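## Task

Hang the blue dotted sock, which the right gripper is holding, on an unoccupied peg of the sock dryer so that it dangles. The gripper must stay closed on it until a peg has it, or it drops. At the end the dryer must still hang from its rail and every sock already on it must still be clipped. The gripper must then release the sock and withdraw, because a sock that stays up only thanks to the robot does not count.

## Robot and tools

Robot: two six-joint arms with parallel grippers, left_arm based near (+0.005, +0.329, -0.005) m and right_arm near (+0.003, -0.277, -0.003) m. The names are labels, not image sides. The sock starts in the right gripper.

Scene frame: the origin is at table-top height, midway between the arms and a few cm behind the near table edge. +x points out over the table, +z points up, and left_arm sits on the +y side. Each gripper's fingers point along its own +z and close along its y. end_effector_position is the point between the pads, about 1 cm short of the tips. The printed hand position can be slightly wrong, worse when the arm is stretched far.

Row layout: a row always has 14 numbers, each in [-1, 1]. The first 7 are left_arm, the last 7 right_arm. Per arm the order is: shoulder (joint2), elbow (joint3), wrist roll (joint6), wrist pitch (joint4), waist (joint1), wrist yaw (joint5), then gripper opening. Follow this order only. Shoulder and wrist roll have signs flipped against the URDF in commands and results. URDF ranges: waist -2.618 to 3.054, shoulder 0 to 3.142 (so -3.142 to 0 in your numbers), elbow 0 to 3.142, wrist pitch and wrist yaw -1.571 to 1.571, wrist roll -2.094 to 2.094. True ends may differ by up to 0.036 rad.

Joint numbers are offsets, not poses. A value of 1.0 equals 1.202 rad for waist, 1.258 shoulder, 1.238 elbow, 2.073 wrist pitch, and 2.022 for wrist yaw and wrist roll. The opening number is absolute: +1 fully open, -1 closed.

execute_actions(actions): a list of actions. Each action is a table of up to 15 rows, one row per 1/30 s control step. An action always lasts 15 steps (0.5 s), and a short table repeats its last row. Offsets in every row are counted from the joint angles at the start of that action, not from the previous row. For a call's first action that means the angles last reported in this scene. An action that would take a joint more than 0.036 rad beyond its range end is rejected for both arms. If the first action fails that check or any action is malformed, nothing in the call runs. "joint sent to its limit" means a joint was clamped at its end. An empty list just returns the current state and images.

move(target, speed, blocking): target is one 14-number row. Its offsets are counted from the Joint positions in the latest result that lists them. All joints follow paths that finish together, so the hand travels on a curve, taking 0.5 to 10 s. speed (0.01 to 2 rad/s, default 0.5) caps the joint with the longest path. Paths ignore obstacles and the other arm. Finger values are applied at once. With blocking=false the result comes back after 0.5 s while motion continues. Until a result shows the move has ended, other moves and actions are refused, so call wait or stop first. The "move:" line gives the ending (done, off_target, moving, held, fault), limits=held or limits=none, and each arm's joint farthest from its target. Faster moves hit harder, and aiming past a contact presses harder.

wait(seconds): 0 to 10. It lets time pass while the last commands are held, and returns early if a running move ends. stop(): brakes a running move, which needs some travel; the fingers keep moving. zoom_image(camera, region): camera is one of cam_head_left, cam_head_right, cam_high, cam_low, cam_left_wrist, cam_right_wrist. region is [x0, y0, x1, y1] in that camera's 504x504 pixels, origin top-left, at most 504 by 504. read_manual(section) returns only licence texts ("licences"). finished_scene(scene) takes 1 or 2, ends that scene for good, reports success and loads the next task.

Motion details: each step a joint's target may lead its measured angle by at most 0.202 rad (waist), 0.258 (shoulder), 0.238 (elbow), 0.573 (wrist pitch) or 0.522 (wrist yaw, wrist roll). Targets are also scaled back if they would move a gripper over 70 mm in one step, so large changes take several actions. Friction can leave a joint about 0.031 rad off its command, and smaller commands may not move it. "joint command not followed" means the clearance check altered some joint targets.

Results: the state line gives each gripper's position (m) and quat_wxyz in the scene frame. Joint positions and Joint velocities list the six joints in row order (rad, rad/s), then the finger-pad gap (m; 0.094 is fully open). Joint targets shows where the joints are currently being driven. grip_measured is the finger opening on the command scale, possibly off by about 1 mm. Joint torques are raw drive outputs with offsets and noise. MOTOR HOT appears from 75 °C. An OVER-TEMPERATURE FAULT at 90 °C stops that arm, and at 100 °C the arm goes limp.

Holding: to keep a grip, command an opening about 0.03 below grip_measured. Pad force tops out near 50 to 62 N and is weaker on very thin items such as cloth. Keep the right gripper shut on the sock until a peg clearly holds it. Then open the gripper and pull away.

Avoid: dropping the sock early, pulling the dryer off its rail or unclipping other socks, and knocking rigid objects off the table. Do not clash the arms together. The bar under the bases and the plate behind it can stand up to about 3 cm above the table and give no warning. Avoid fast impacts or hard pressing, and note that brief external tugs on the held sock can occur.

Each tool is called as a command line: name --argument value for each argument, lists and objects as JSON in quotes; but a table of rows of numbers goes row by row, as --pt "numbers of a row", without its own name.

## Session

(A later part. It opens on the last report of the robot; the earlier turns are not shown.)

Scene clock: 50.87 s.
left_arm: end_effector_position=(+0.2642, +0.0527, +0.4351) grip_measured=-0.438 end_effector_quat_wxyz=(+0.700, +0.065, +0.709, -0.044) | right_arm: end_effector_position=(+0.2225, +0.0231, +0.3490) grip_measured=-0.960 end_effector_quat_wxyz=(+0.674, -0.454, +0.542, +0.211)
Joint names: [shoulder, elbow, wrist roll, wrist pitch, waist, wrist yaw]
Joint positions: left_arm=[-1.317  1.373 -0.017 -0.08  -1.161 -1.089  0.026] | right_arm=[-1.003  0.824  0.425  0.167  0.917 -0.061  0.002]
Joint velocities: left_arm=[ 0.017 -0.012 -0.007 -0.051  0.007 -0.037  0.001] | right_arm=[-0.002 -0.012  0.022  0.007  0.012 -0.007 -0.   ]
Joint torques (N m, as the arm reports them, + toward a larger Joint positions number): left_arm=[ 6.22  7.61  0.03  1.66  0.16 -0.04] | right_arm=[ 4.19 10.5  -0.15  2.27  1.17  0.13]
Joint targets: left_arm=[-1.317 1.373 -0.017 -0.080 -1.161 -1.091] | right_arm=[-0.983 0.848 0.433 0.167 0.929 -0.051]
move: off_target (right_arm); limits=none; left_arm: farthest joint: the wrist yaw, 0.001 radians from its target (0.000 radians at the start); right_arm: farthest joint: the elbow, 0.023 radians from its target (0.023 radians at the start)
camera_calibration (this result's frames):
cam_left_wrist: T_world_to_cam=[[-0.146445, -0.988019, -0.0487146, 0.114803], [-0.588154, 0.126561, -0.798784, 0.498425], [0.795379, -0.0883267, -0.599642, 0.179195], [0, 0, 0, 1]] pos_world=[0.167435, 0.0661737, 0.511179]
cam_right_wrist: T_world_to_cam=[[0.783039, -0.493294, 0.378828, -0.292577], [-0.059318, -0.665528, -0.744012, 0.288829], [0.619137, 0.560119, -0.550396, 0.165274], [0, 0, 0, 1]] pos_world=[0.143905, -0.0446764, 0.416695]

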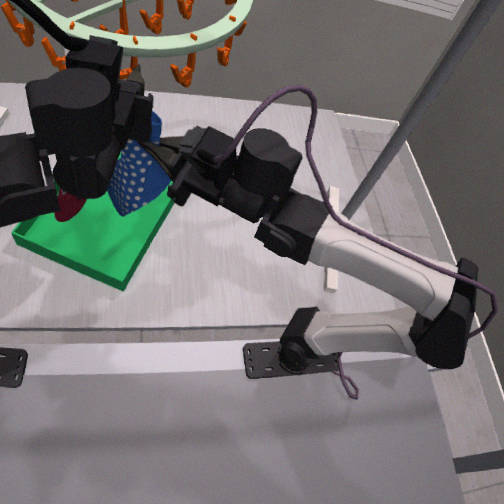

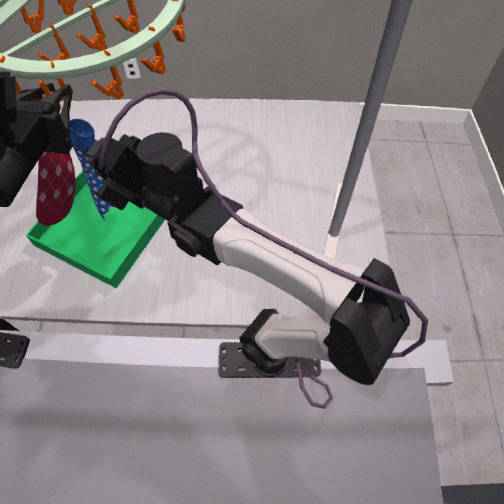

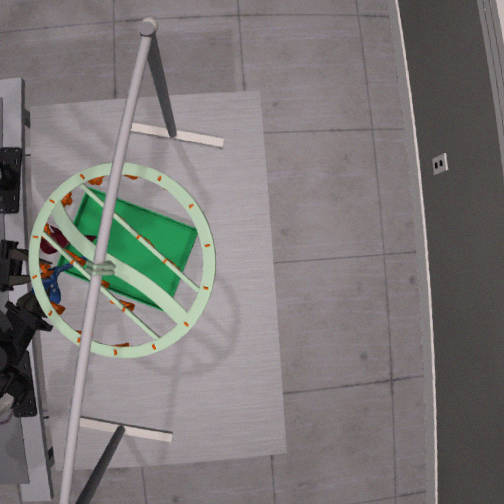

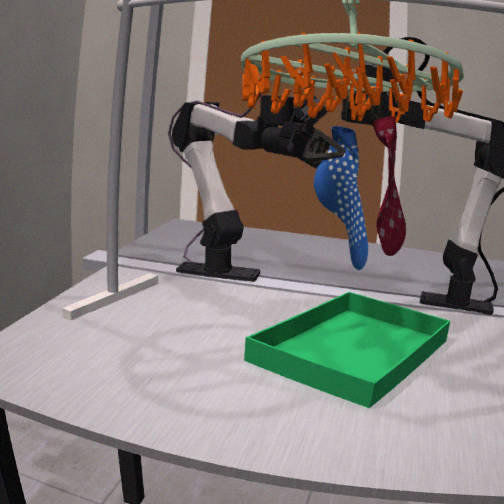

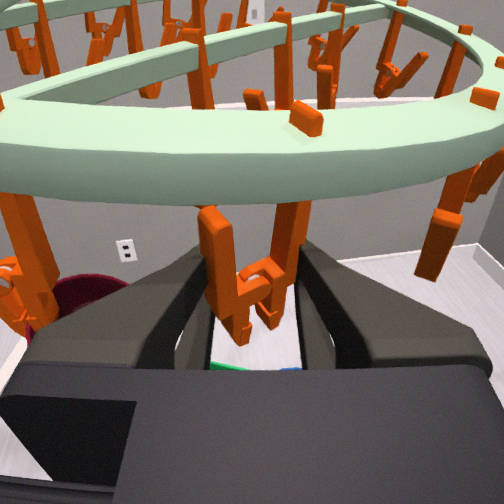

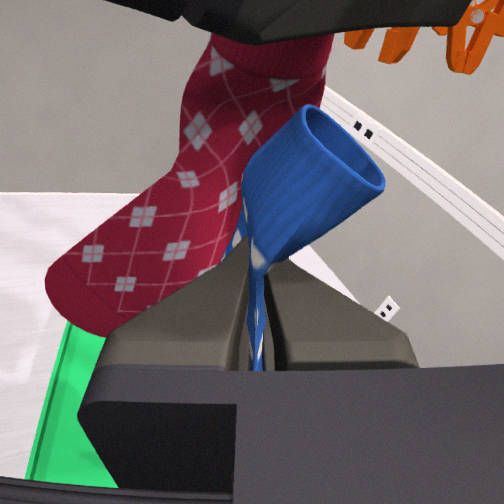

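move --target '[0,0,0,0,0,0,-0.52,-0.042,0.082,0.004,-0.023,-0.036,-0.02,-1]' --speed 0.1

zoom_image --camera "cam_high" --region '[0, 220, 120, 340]'

zoom_image --camera "cam_low" --region '[290, 70, 410, 190]'

Scene clock: 54.50 s.
left_arm: end_effector_position=(+0.2641, +0.0525, +0.4351) grip_measured=-0.438 end_effector_quat_wxyz=(+0.700, +0.065, +0.709, -0.044) | right_arm: end_effector_position=(+0.2327, +0.0226, +0.3676) grip_measured=-0.960 end_effector_quat_wxyz=(+0.679, -0.451, +0.541, +0.209)
Joint names: [shoulder, elbow, wrist roll, wrist pitch, waist, wrist yaw]
Joint positions: left_arm=[-1.317  1.373 -0.017 -0.08  -1.161 -1.088  0.026] | right_arm=[-1.033  0.902  0.426  0.13   0.884 -0.087  0.002]
Joint velocities: left_arm=[-0.007 -0.007  0.007 -0.051  0.002  0.037 -0.   ] | right_arm=[-0.007  0.002  0.007 -0.051  0.002 -0.037 -0.001]
Joint torques (N m, as the arm reports them, + toward a larger Joint positions number): left_arm=[ 6.05  7.54  0.04  1.61  0.43 -0.09] | right_arm=[ 1.13 10.46 -0.13  2.14 -0.8  -0.14]
Joint targets: left_arm=[-1.317 1.373 -0.017 -0.080 -1.161 -1.089] | right_arm=[-1.056 0.926 0.433 0.119 0.874 -0.101]
move: off_target (right_arm); limits=none; left_arm: farthest joint: the wrist yaw, 0.001 radians from its target (0.000 radians at the start); right_arm: farthest joint: the elbow, 0.023 radians from its target (0.101 radians at the start)
camera_calibration (this result's frames):
cam_left_wrist: T_world_to_cam=[[-0.147577, -0.987851, -0.0486974, 0.114889], [-0.588021, 0.127222, -0.798778, 0.498357], [0.795269, -0.0892459, -0.599652, 0.179282], [0, 0, 0, 1]] pos_world=[0.167422, 0.0660911, 0.511178]
cam_right_wrist: T_world_to_cam=[[0.777141, -0.501302, 0.380458, -0.306884], [-0.0582673, -0.659266, -0.749649, 0.304674], [0.626623, 0.560415, -0.541553, 0.164485], [0, 0, 0, 1]] pos_world=[0.153175, -0.0451598, 0.434232]

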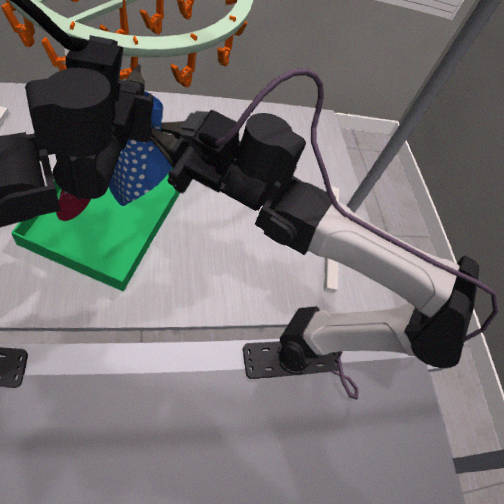

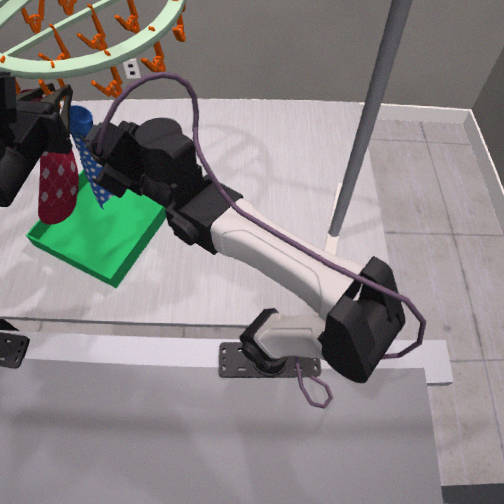

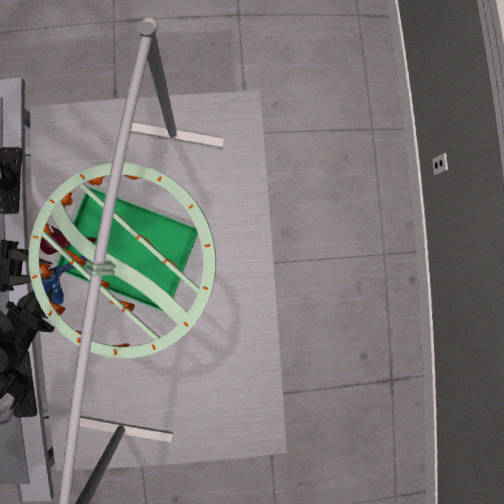

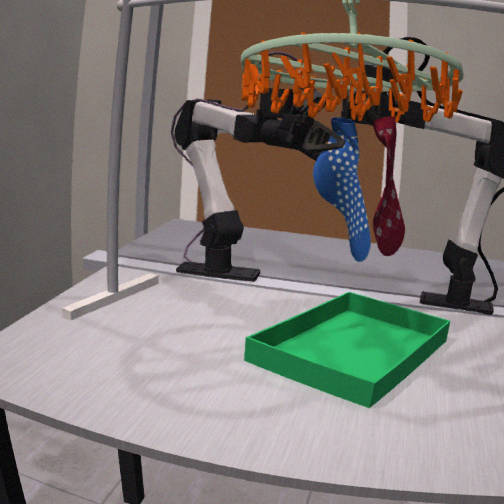

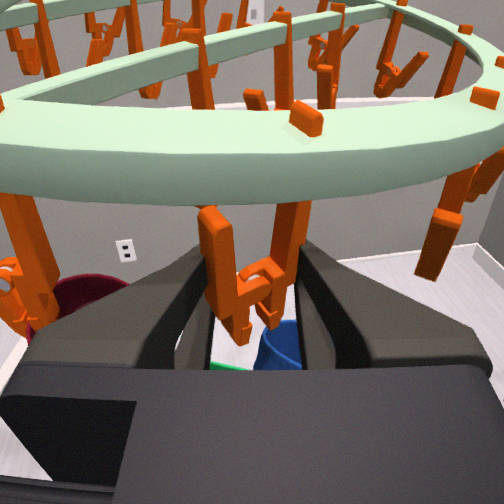

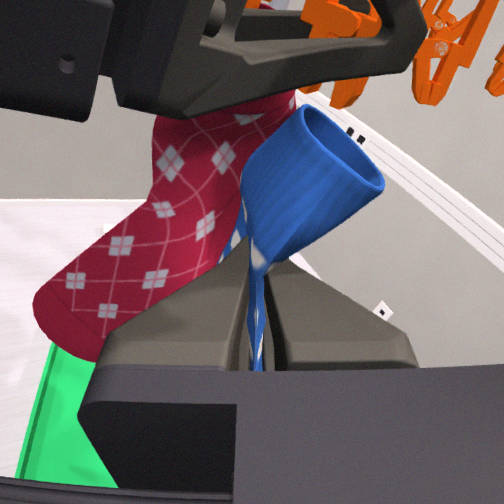

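Region (0, 220, 120, 340) of cam_high's 504x504 image, scaled by 4.200, with more detail than that image has.

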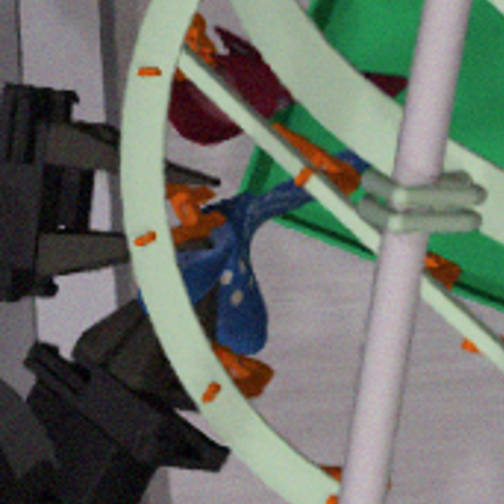

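Region (290, 70, 410, 190) of cam_low's 504x504 image, scaled by 4.200, with more detail than that image has.

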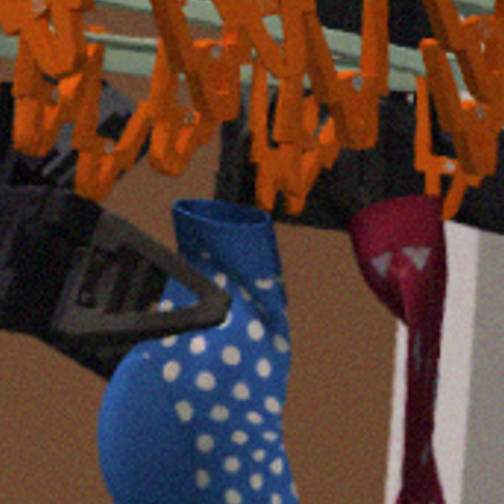

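move --target '[0,0,0,0,0,0,-0.52,-0.042,0.019,0.004,-0.005,-0.008,-0.007,-1]' --speed 0.08

zoom_image --camera "cam_left_wrist" --region '[170, 220, 340, 390]'

zoom_image --camera "cam_low" --region '[290, 70, 410, 190]'

Scene clock: 56.53 s.
left_arm: end_effector_position=(+0.2641, +0.0523, +0.4351) grip_measured=-0.438 end_effector_quat_wxyz=(+0.700, +0.066, +0.709, -0.045) | right_arm: end_effector_position=(+0.2374, +0.0293, +0.3553) grip_measured=-0.960 end_effector_quat_wxyz=(+0.667, -0.458, +0.550, +0.207)
Joint names: [shoulder, elbow, wrist roll, wrist pitch, waist, wrist yaw]
Joint positions: left_arm=[-1.317  1.373 -0.017 -0.08  -1.161 -1.087  0.026] | right_arm=[-1.066  0.902  0.427  0.128  0.884 -0.088  0.002]
Joint velocities: left_arm=[-0.012 -0.017 -0.037  0.007 -0.012 -0.007 -0.   ] | right_arm=[-0.002  0.017  0.051 -0.007  0.017 -0.022 -0.   ]
Joint torques (N m, as the arm reports them, + toward a larger Joint positions number): left_arm=[ 6.26  7.73  0.04  1.61 -0.04 -0.02] | right_arm=[ 1.53 10.57 -0.13  2.18 -0.74 -0.15]
Joint targets: left_arm=[-1.317 1.373 -0.017 -0.080 -1.161 -1.088] | right_arm=[-1.086 0.926 0.434 0.120 0.875 -0.102]
move: off_target (right_arm); limits=none; left_arm: farthest joint: the wrist yaw, 0.001 radians from its target (0.000 radians at the start); right_arm: farthest joint: the elbow, 0.023 radians from its target (0.023 radians at the start)
camera_calibration (this result's frames):
cam_left_wrist: T_world_to_cam=[[-0.148708, -0.987682, -0.0486801, 0.114975], [-0.587887, 0.127883, -0.798771, 0.498289], [0.795157, -0.0901649, -0.599663, 0.17937], [0, 0, 0, 1]] pos_world=[0.167408, 0.0660086, 0.511177]
cam_right_wrist: T_world_to_cam=[[0.785727, -0.489646, 0.377994, -0.303972], [-0.0726315, -0.679877, -0.729721, 0.297035], [0.614294, 0.545907, -0.569761, 0.164536], [0, 0, 0, 1]] pos_world=[0.15934, -0.0367131, 0.425399]

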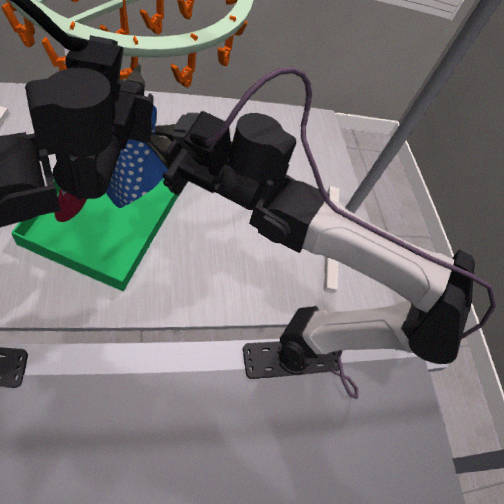

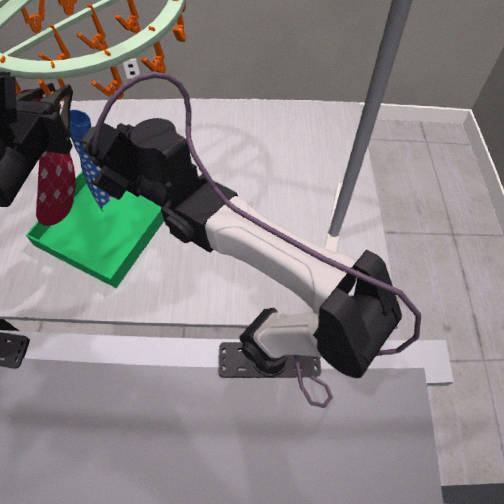

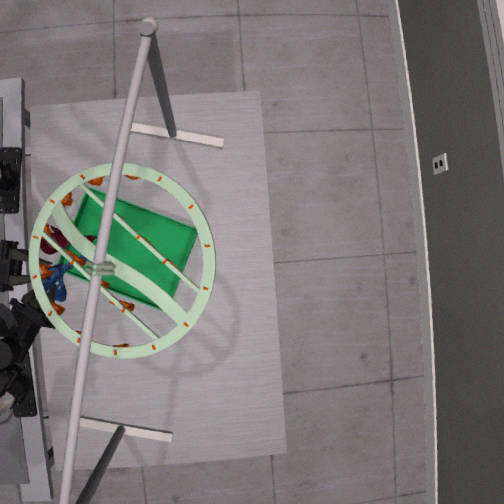

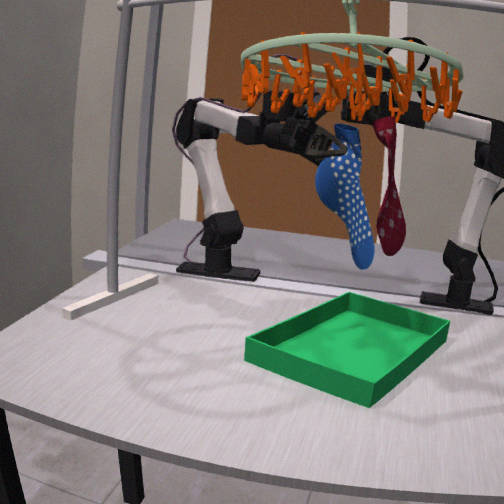

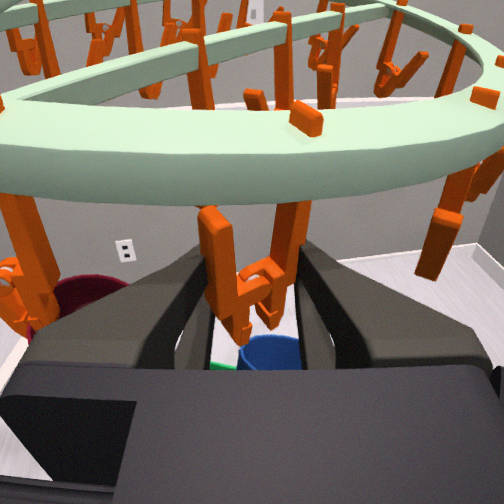

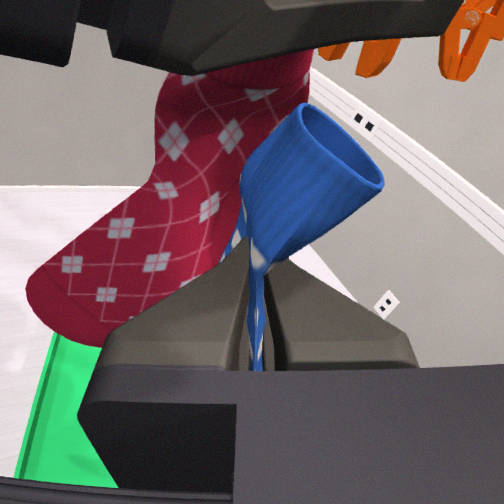

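Region (170, 220, 340, 390) of cam_left_wrist's 504x504 image, scaled by 2.965, with more detail than that image has.

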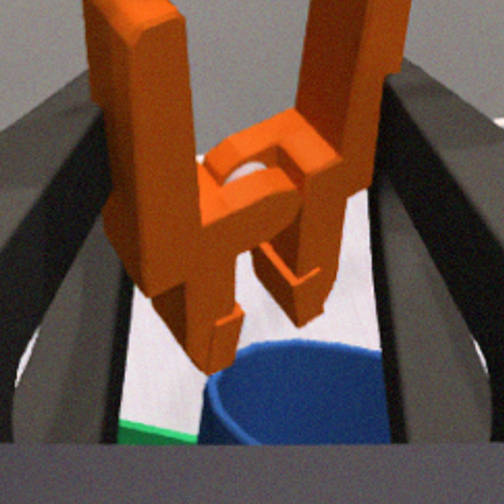

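Region (290, 70, 410, 190) of cam_low's 504x504 image, scaled by 4.200, with more detail than that image has.

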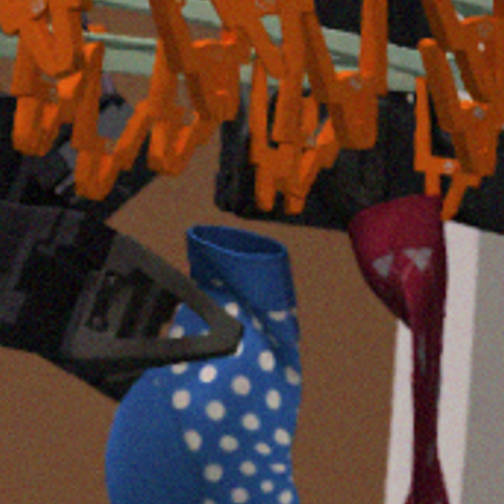

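move --target '[0,0,0,0,0,0,-0.52,-0.012,0.044,0.004,-0.004,-0.018,-0.007,-1]' --speed 0.06

zoom_image --camera "cam_left_wrist" --region '[170, 220, 340, 390]'

zoom_image --camera "cam_low" --region '[290, 70, 410, 190]'

Scene clock: 58.70 s.
left_arm: end_effector_position=(+0.2641, +0.0522, +0.4351) grip_measured=-0.438 end_effector_quat_wxyz=(+0.700, +0.066, +0.709, -0.045) | right_arm: end_effector_position=(+0.2407, +0.0260, +0.3696) grip_measured=-0.960 end_effector_quat_wxyz=(+0.678, -0.450, +0.544, +0.205)
Joint names: [shoulder, elbow, wrist roll, wrist pitch, waist, wrist yaw]
Joint positions: left_arm=[-1.317  1.373 -0.017 -0.08  -1.161 -1.087  0.026] | right_arm=[-1.066  0.933  0.428  0.125  0.873 -0.088  0.002]
Joint velocities: left_arm=[ 0.017  0.012  0.066 -0.051 -0.002  0.007 -0.001] | right_arm=[ 0.002  0.012  0.022 -0.037 -0.007  0.007  0.001]
Joint torques (N m, as the arm reports them, + toward a larger Joint positions number): left_arm=[ 6.37  7.53  0.02  1.66 -0.11 -0.1 ] | right_arm=[ 1.92 10.53 -0.12  2.22 -0.84 -0.15]
Joint targets: left_arm=[-1.317 1.373 -0.017 -0.080 -1.161 -1.087] | right_arm=[-1.081 0.957 0.435 0.120 0.863 -0.102]
move: off_target (right_arm); limits=none; left_arm: farthest joint: the waist, 0.000 radians from its target (0.000 radians at the start); right_arm: farthest joint: the elbow, 0.024 radians from its target (0.054 radians at the start)
camera_calibration (this result's frames):
cam_left_wrist: T_world_to_cam=[[-0.149085, -0.987626, -0.0486744, 0.115003], [-0.587842, 0.128103, -0.798769, 0.498267], [0.79512, -0.0904712, -0.599666, 0.179399], [0, 0, 0, 1]] pos_world=[0.167403, 0.0659811, 0.511177]
cam_right_wrist: T_world_to_cam=[[0.773169, -0.5066, 0.38153, -0.311492], [-0.0671302, -0.663588, -0.74508, 0.309438], [0.630637, 0.550461, -0.547074, 0.160014], [0, 0, 0, 1]] pos_world=[0.160698, -0.0405439, 0.43694]

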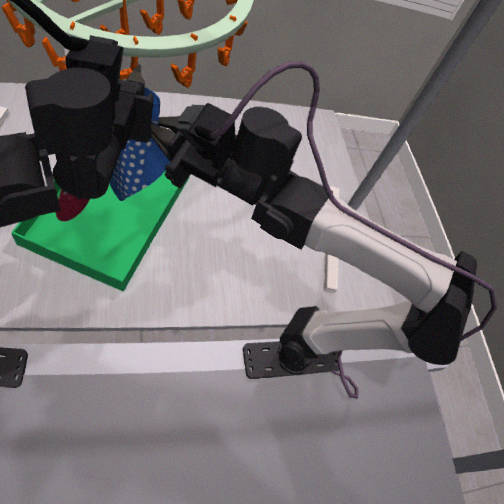

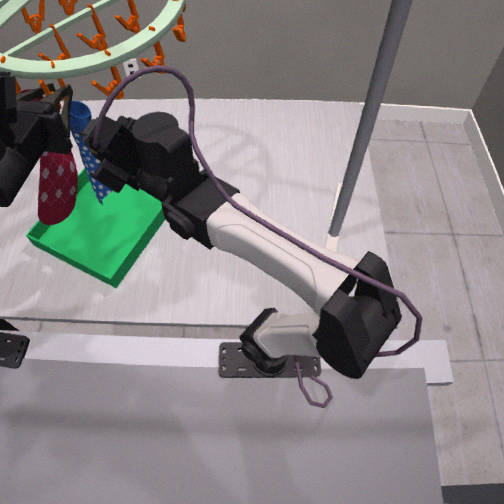

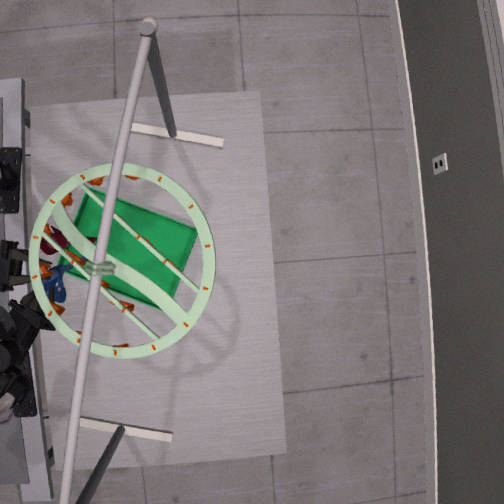

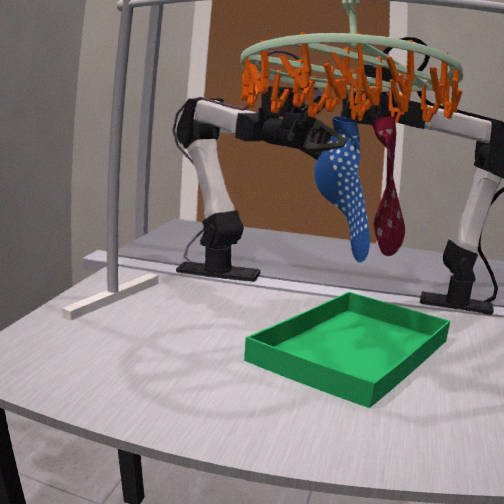

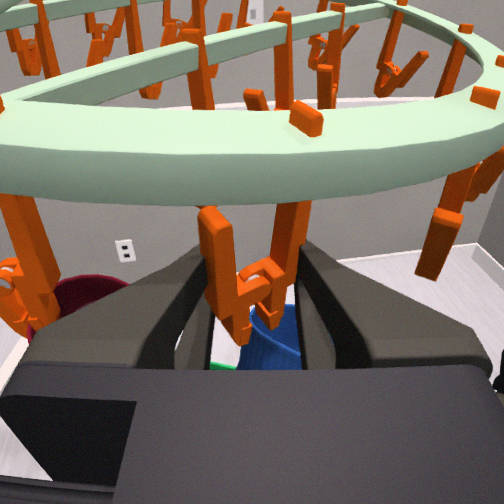

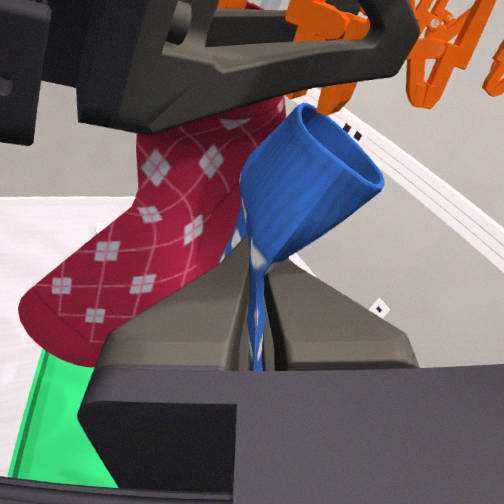

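Region (170, 220, 340, 390) of cam_left_wrist's 504x504 image, scaled by 2.965, with more detail than that image has.

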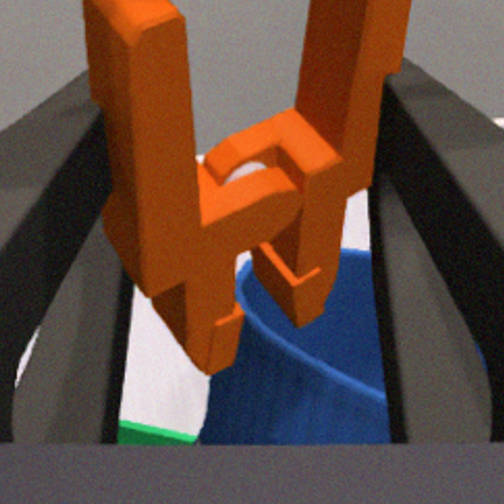

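Region (290, 70, 410, 190) of cam_low's 504x504 image, scaled by 4.200, with more detail than that image has.

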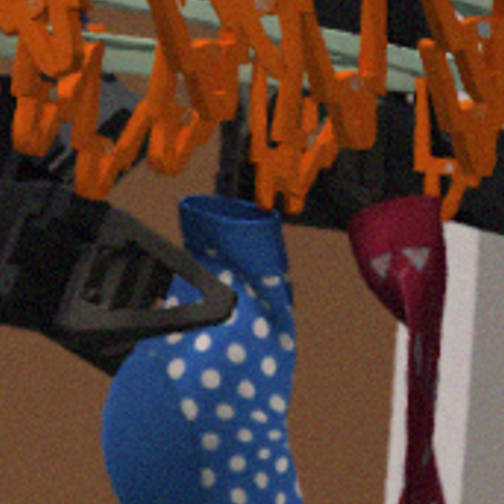

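move --target '[0,0,0,0,0,0,-0.52,-0.012,0.049,0.004,0,0,-0.007,-1]' --speed 0.05

zoom_image --camera "cam_left_wrist" --region '[170, 220, 340, 390]'

zoom_image --camera "cam_low" --region '[290, 70, 410, 190]'

Scene clock: 61.30 s.
left_arm: end_effector_position=(+0.2641, +0.0521, +0.4351) grip_measured=-0.438 end_effector_quat_wxyz=(+0.700, +0.066, +0.709, -0.045) | right_arm: end_effector_position=(+0.2402, +0.0246, +0.3876) grip_measured=-0.960 end_effector_quat_wxyz=(+0.690, -0.443, +0.534, +0.207)
Joint names: [shoulder, elbow, wrist roll, wrist pitch, waist, wrist yaw]
Joint positions: left_arm=[-1.317  1.373 -0.017 -0.08  -1.161 -1.086  0.026] | right_arm=[-1.066  0.97   0.429  0.124  0.873 -0.089  0.002]
Joint velocities: left_arm=[ 0.027  0.027  0.007  0.022 -0.007 -0.051  0.   ] | right_arm=[ 0.012 -0.012  0.051 -0.007 -0.007  0.022 -0.001]
Joint torques (N m, as the arm reports them, + toward a larger Joint positions number): left_arm=[ 6.28  7.79  0.04  1.68 -0.02 -0.05] | right_arm=[ 1.9  10.43 -0.14  2.28  0.04 -0.15]
Joint targets: left_arm=[-1.317 1.373 -0.017 -0.080 -1.161 -1.086] | right_arm=[-1.081 0.994 0.436 0.125 0.873 -0.102]
move: off_target (right_arm); limits=none; left_arm: farthest joint: the wrist yaw, 0.001 radians from its target (0.000 radians at the start); right_arm: farthest joint: the elbow, 0.024 radians from its target (0.061 radians at the start)
camera_calibration (this result's frames):
cam_left_wrist: T_world_to_cam=[[-0.149838, -0.987512, -0.0486629, 0.11506], [-0.587752, 0.128543, -0.798764, 0.498221], [0.795045, -0.0910838, -0.599673, 0.179458], [0, 0, 0, 1]] pos_world=[0.167394, 0.0659261, 0.511176]
cam_right_wrist: T_world_to_cam=[[0.764053, -0.517614, 0.385095, -0.317586], [-0.050395, -0.642965, -0.764236, 0.324746], [0.643182, 0.56451, -0.517345, 0.156022], [0, 0, 0, 1]] pos_world=[0.158667, -0.043663, 0.451201]

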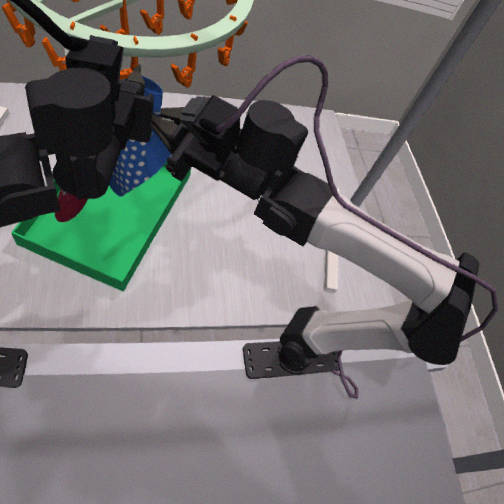

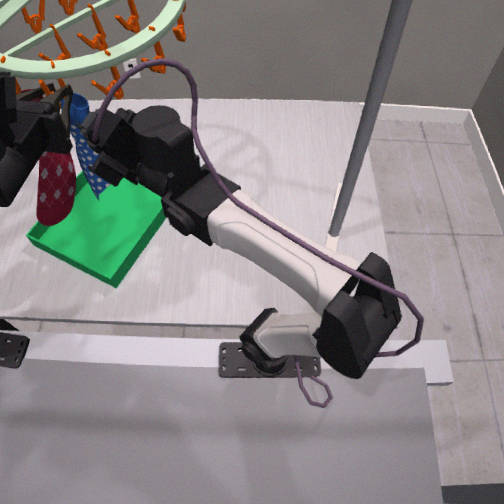

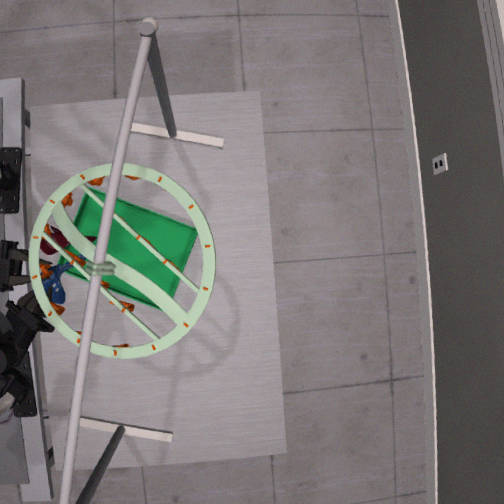

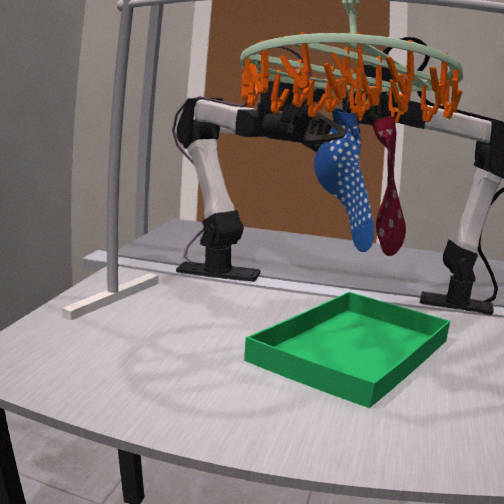

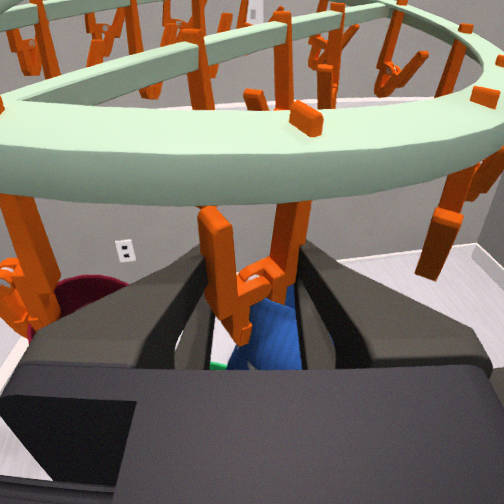

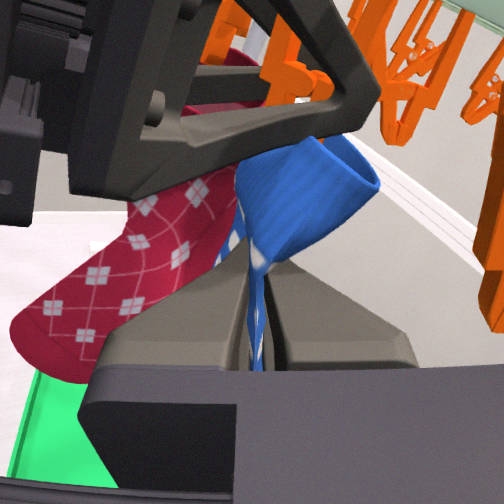

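Region (170, 220, 340, 390) of cam_left_wrist's 504x504 image, scaled by 2.965, with more detail than that image has.

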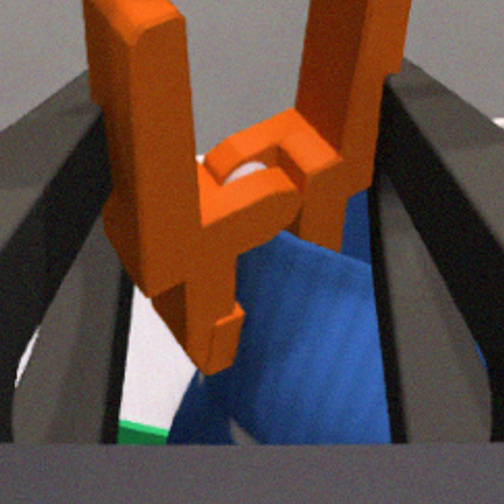

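Region (290, 70, 410, 190) of cam_low's 504x504 image, scaled by 4.200, with more detail than that image has.

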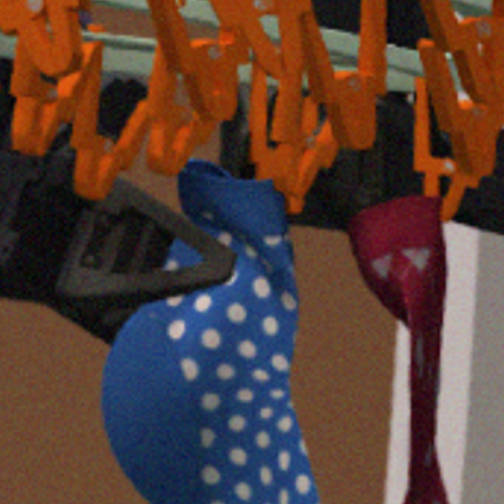

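Inserted. Release the peg gradually.

execute_actions --actions '[[[0,0,0,0,0,0,-0.4,-0.012,0.019,0,0,0,0,-1],[0,0,0,0,0,0,-0.4,-0.012,0.019,0,0,0,0,-1],[0,0,0,0,0,0,-0.4,-0.012,0.019,0,0,0,0,-1],[0,0,0,0,0,0,-0.33,-0.012,0.019,0,0,0,0,-1],[0,0,0,0,0,0,-0.33,-0.012,0.019,0,0,0,0,-1],[0,0,0,0,0,0,-0.33,-0.012,0.019,0,0,0,0,-1],[0,0,0,0,0,0,-0.26,-0.012,0.019,0,0,0,0,-1],[0,0,0,0,0,0,-0.26,-0.012,0.019,0,0,0,0,-1],[0,0,0,0,0,0,-0.26,-0.012,0.019,0,0,0,0,-1],[0,0,0,0,0,0,-0.19,-0.012,0.019,0,0,0,0,-1],[0,0,0,0,0,0,-0.19,-0.012,0.019,0,0,0,0,-1],[0,0,0,0,0,0,-0.19,-0.012,0.019,0,0,0,0,-1],[0,0,0,0,0,0,-0.12,-0.012,0.019,0,0,0,0,-1]],[[0,0,0,0,0,0,-0.05,-0.012,0.019,0,0,0,0,-1],[0,0,0,0,0,0,-0.05,-0.012,0.019,0,0,0,0,-1],[0,0,0,0,0,0,-0.05,-0.012,0.019,0,0,0,0,-1],[0,0,0,0,0,0,0.02,-0.012,0.019,0,0,0,0,-1],[0,0,0,0,0,0,0.02,-0.012,0.019,0,0,0,0,-1],[0,0,0,0,0,0,0.02,-0.012,0.019,0,0,0,0,-1],[0,0,0,0,0,0,0.1,-0.012,0.019,0,0,0,0,-1]]]'

zoom_image --camera "cam_left_wrist" --region '[150, 200, 360, 390]'

Scene clock: 63.80 s.
left_arm: end_effector_position=(+0.2641, +0.0521, +0.4351) grip_measured=+0.099 end_effector_quat_wxyz=(+0.700, +0.066, +0.709, -0.045) | right_arm: end_effector_position=(+0.2402, +0.0246, +0.3876) grip_measured=-0.960 end_effector_quat_wxyz=(+0.690, -0.443, +0.534, +0.207)
Joint names: [shoulder, elbow, wrist roll, wrist pitch, waist, wrist yaw]
Joint positions: left_arm=[-1.317  1.373 -0.017 -0.08  -1.161 -1.086  0.052] | right_arm=[-1.066  0.97   0.429  0.124  0.873 -0.089  0.002]
Joint velocities: left_arm=[ 0.002 -0.002 -0.066 -0.022  0.002  0.022 -0.001] | right_arm=[ 0.022 -0.007  0.037  0.022 -0.007 -0.081 -0.   ]
Joint torques (N m, as the arm reports them, + toward a larger Joint positions number): left_arm=[ 6.12  7.8   0.06  1.68  0.04 -0.01] | right_arm=[ 1.86 10.4  -0.22  2.24  0.06  0.01]
Joint targets: left_arm=[-1.317 1.373 -0.017 -0.080 -1.161 -1.086] | right_arm=[-1.081 0.993 0.429 0.124 0.873 -0.089]
camera_calibration (this result's frames):
cam_left_wrist: T_world_to_cam=[[-0.149838, -0.987512, -0.0486629, 0.11506], [-0.587752, 0.128543, -0.798764, 0.498221], [0.795045, -0.0910838, -0.599673, 0.179458], [0, 0, 0, 1]] pos_world=[0.167394, 0.0659261, 0.511176]
cam_right_wrist: T_world_to_cam=[[0.763924, -0.517544, 0.385446, -0.317693], [-0.0501618, -0.643125, -0.764116, 0.324647], [0.643354, 0.564392, -0.51726, 0.155951], [0, 0, 0, 1]] pos_world=[0.158646, -0.0436483, 0.451189]

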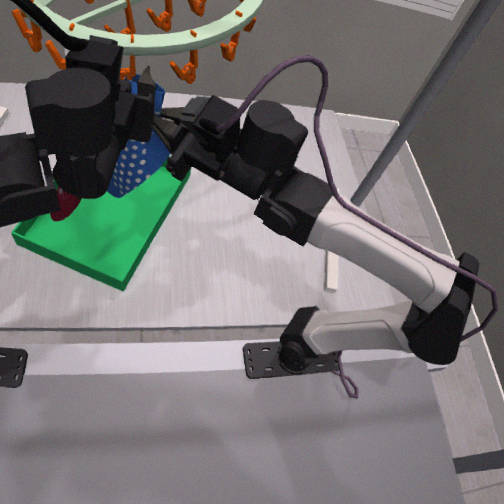

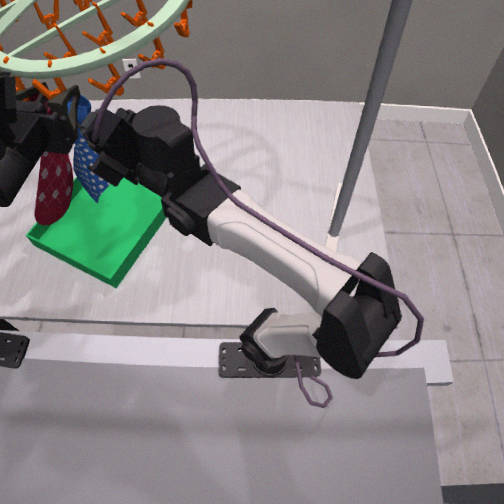

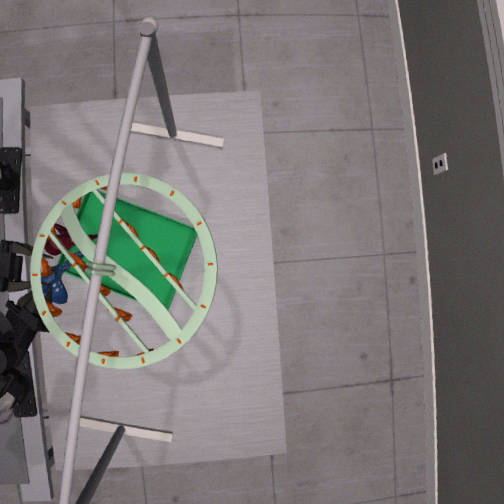

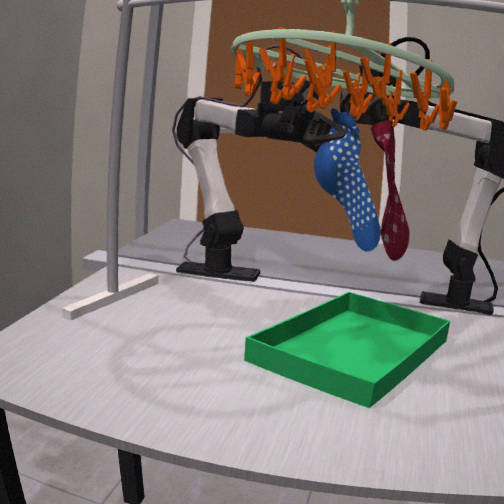

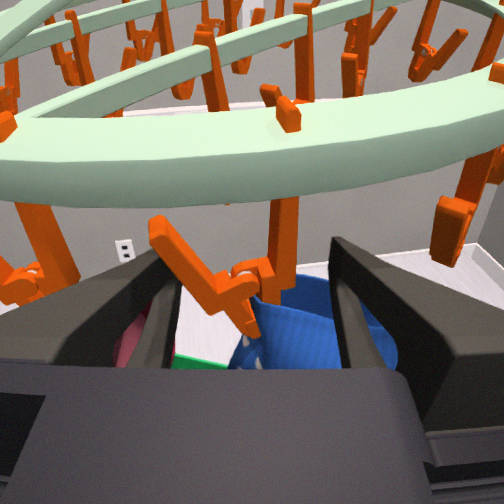

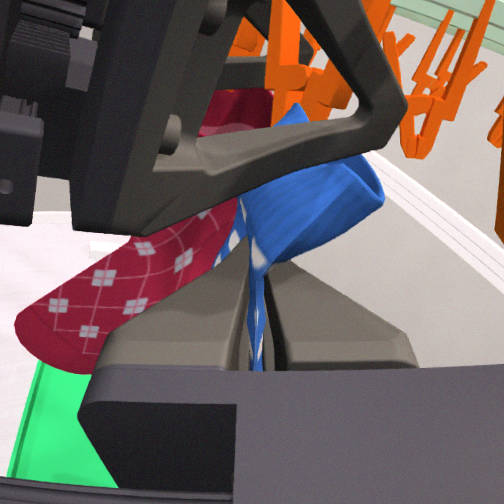

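Region (150, 200, 360, 390) of cam_left_wrist's 504x504 image, scaled by 2.400, with more detail than that image has; it fills the top 456 rows of this view, and the rest is white.

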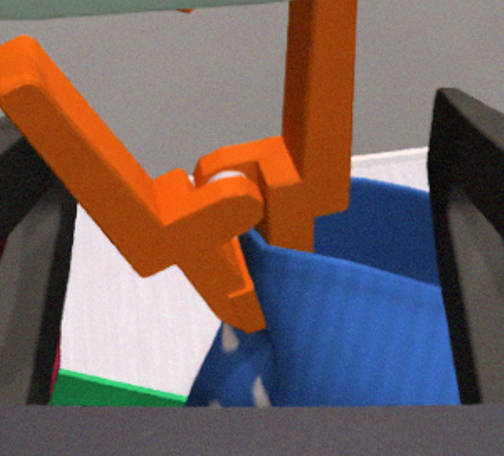

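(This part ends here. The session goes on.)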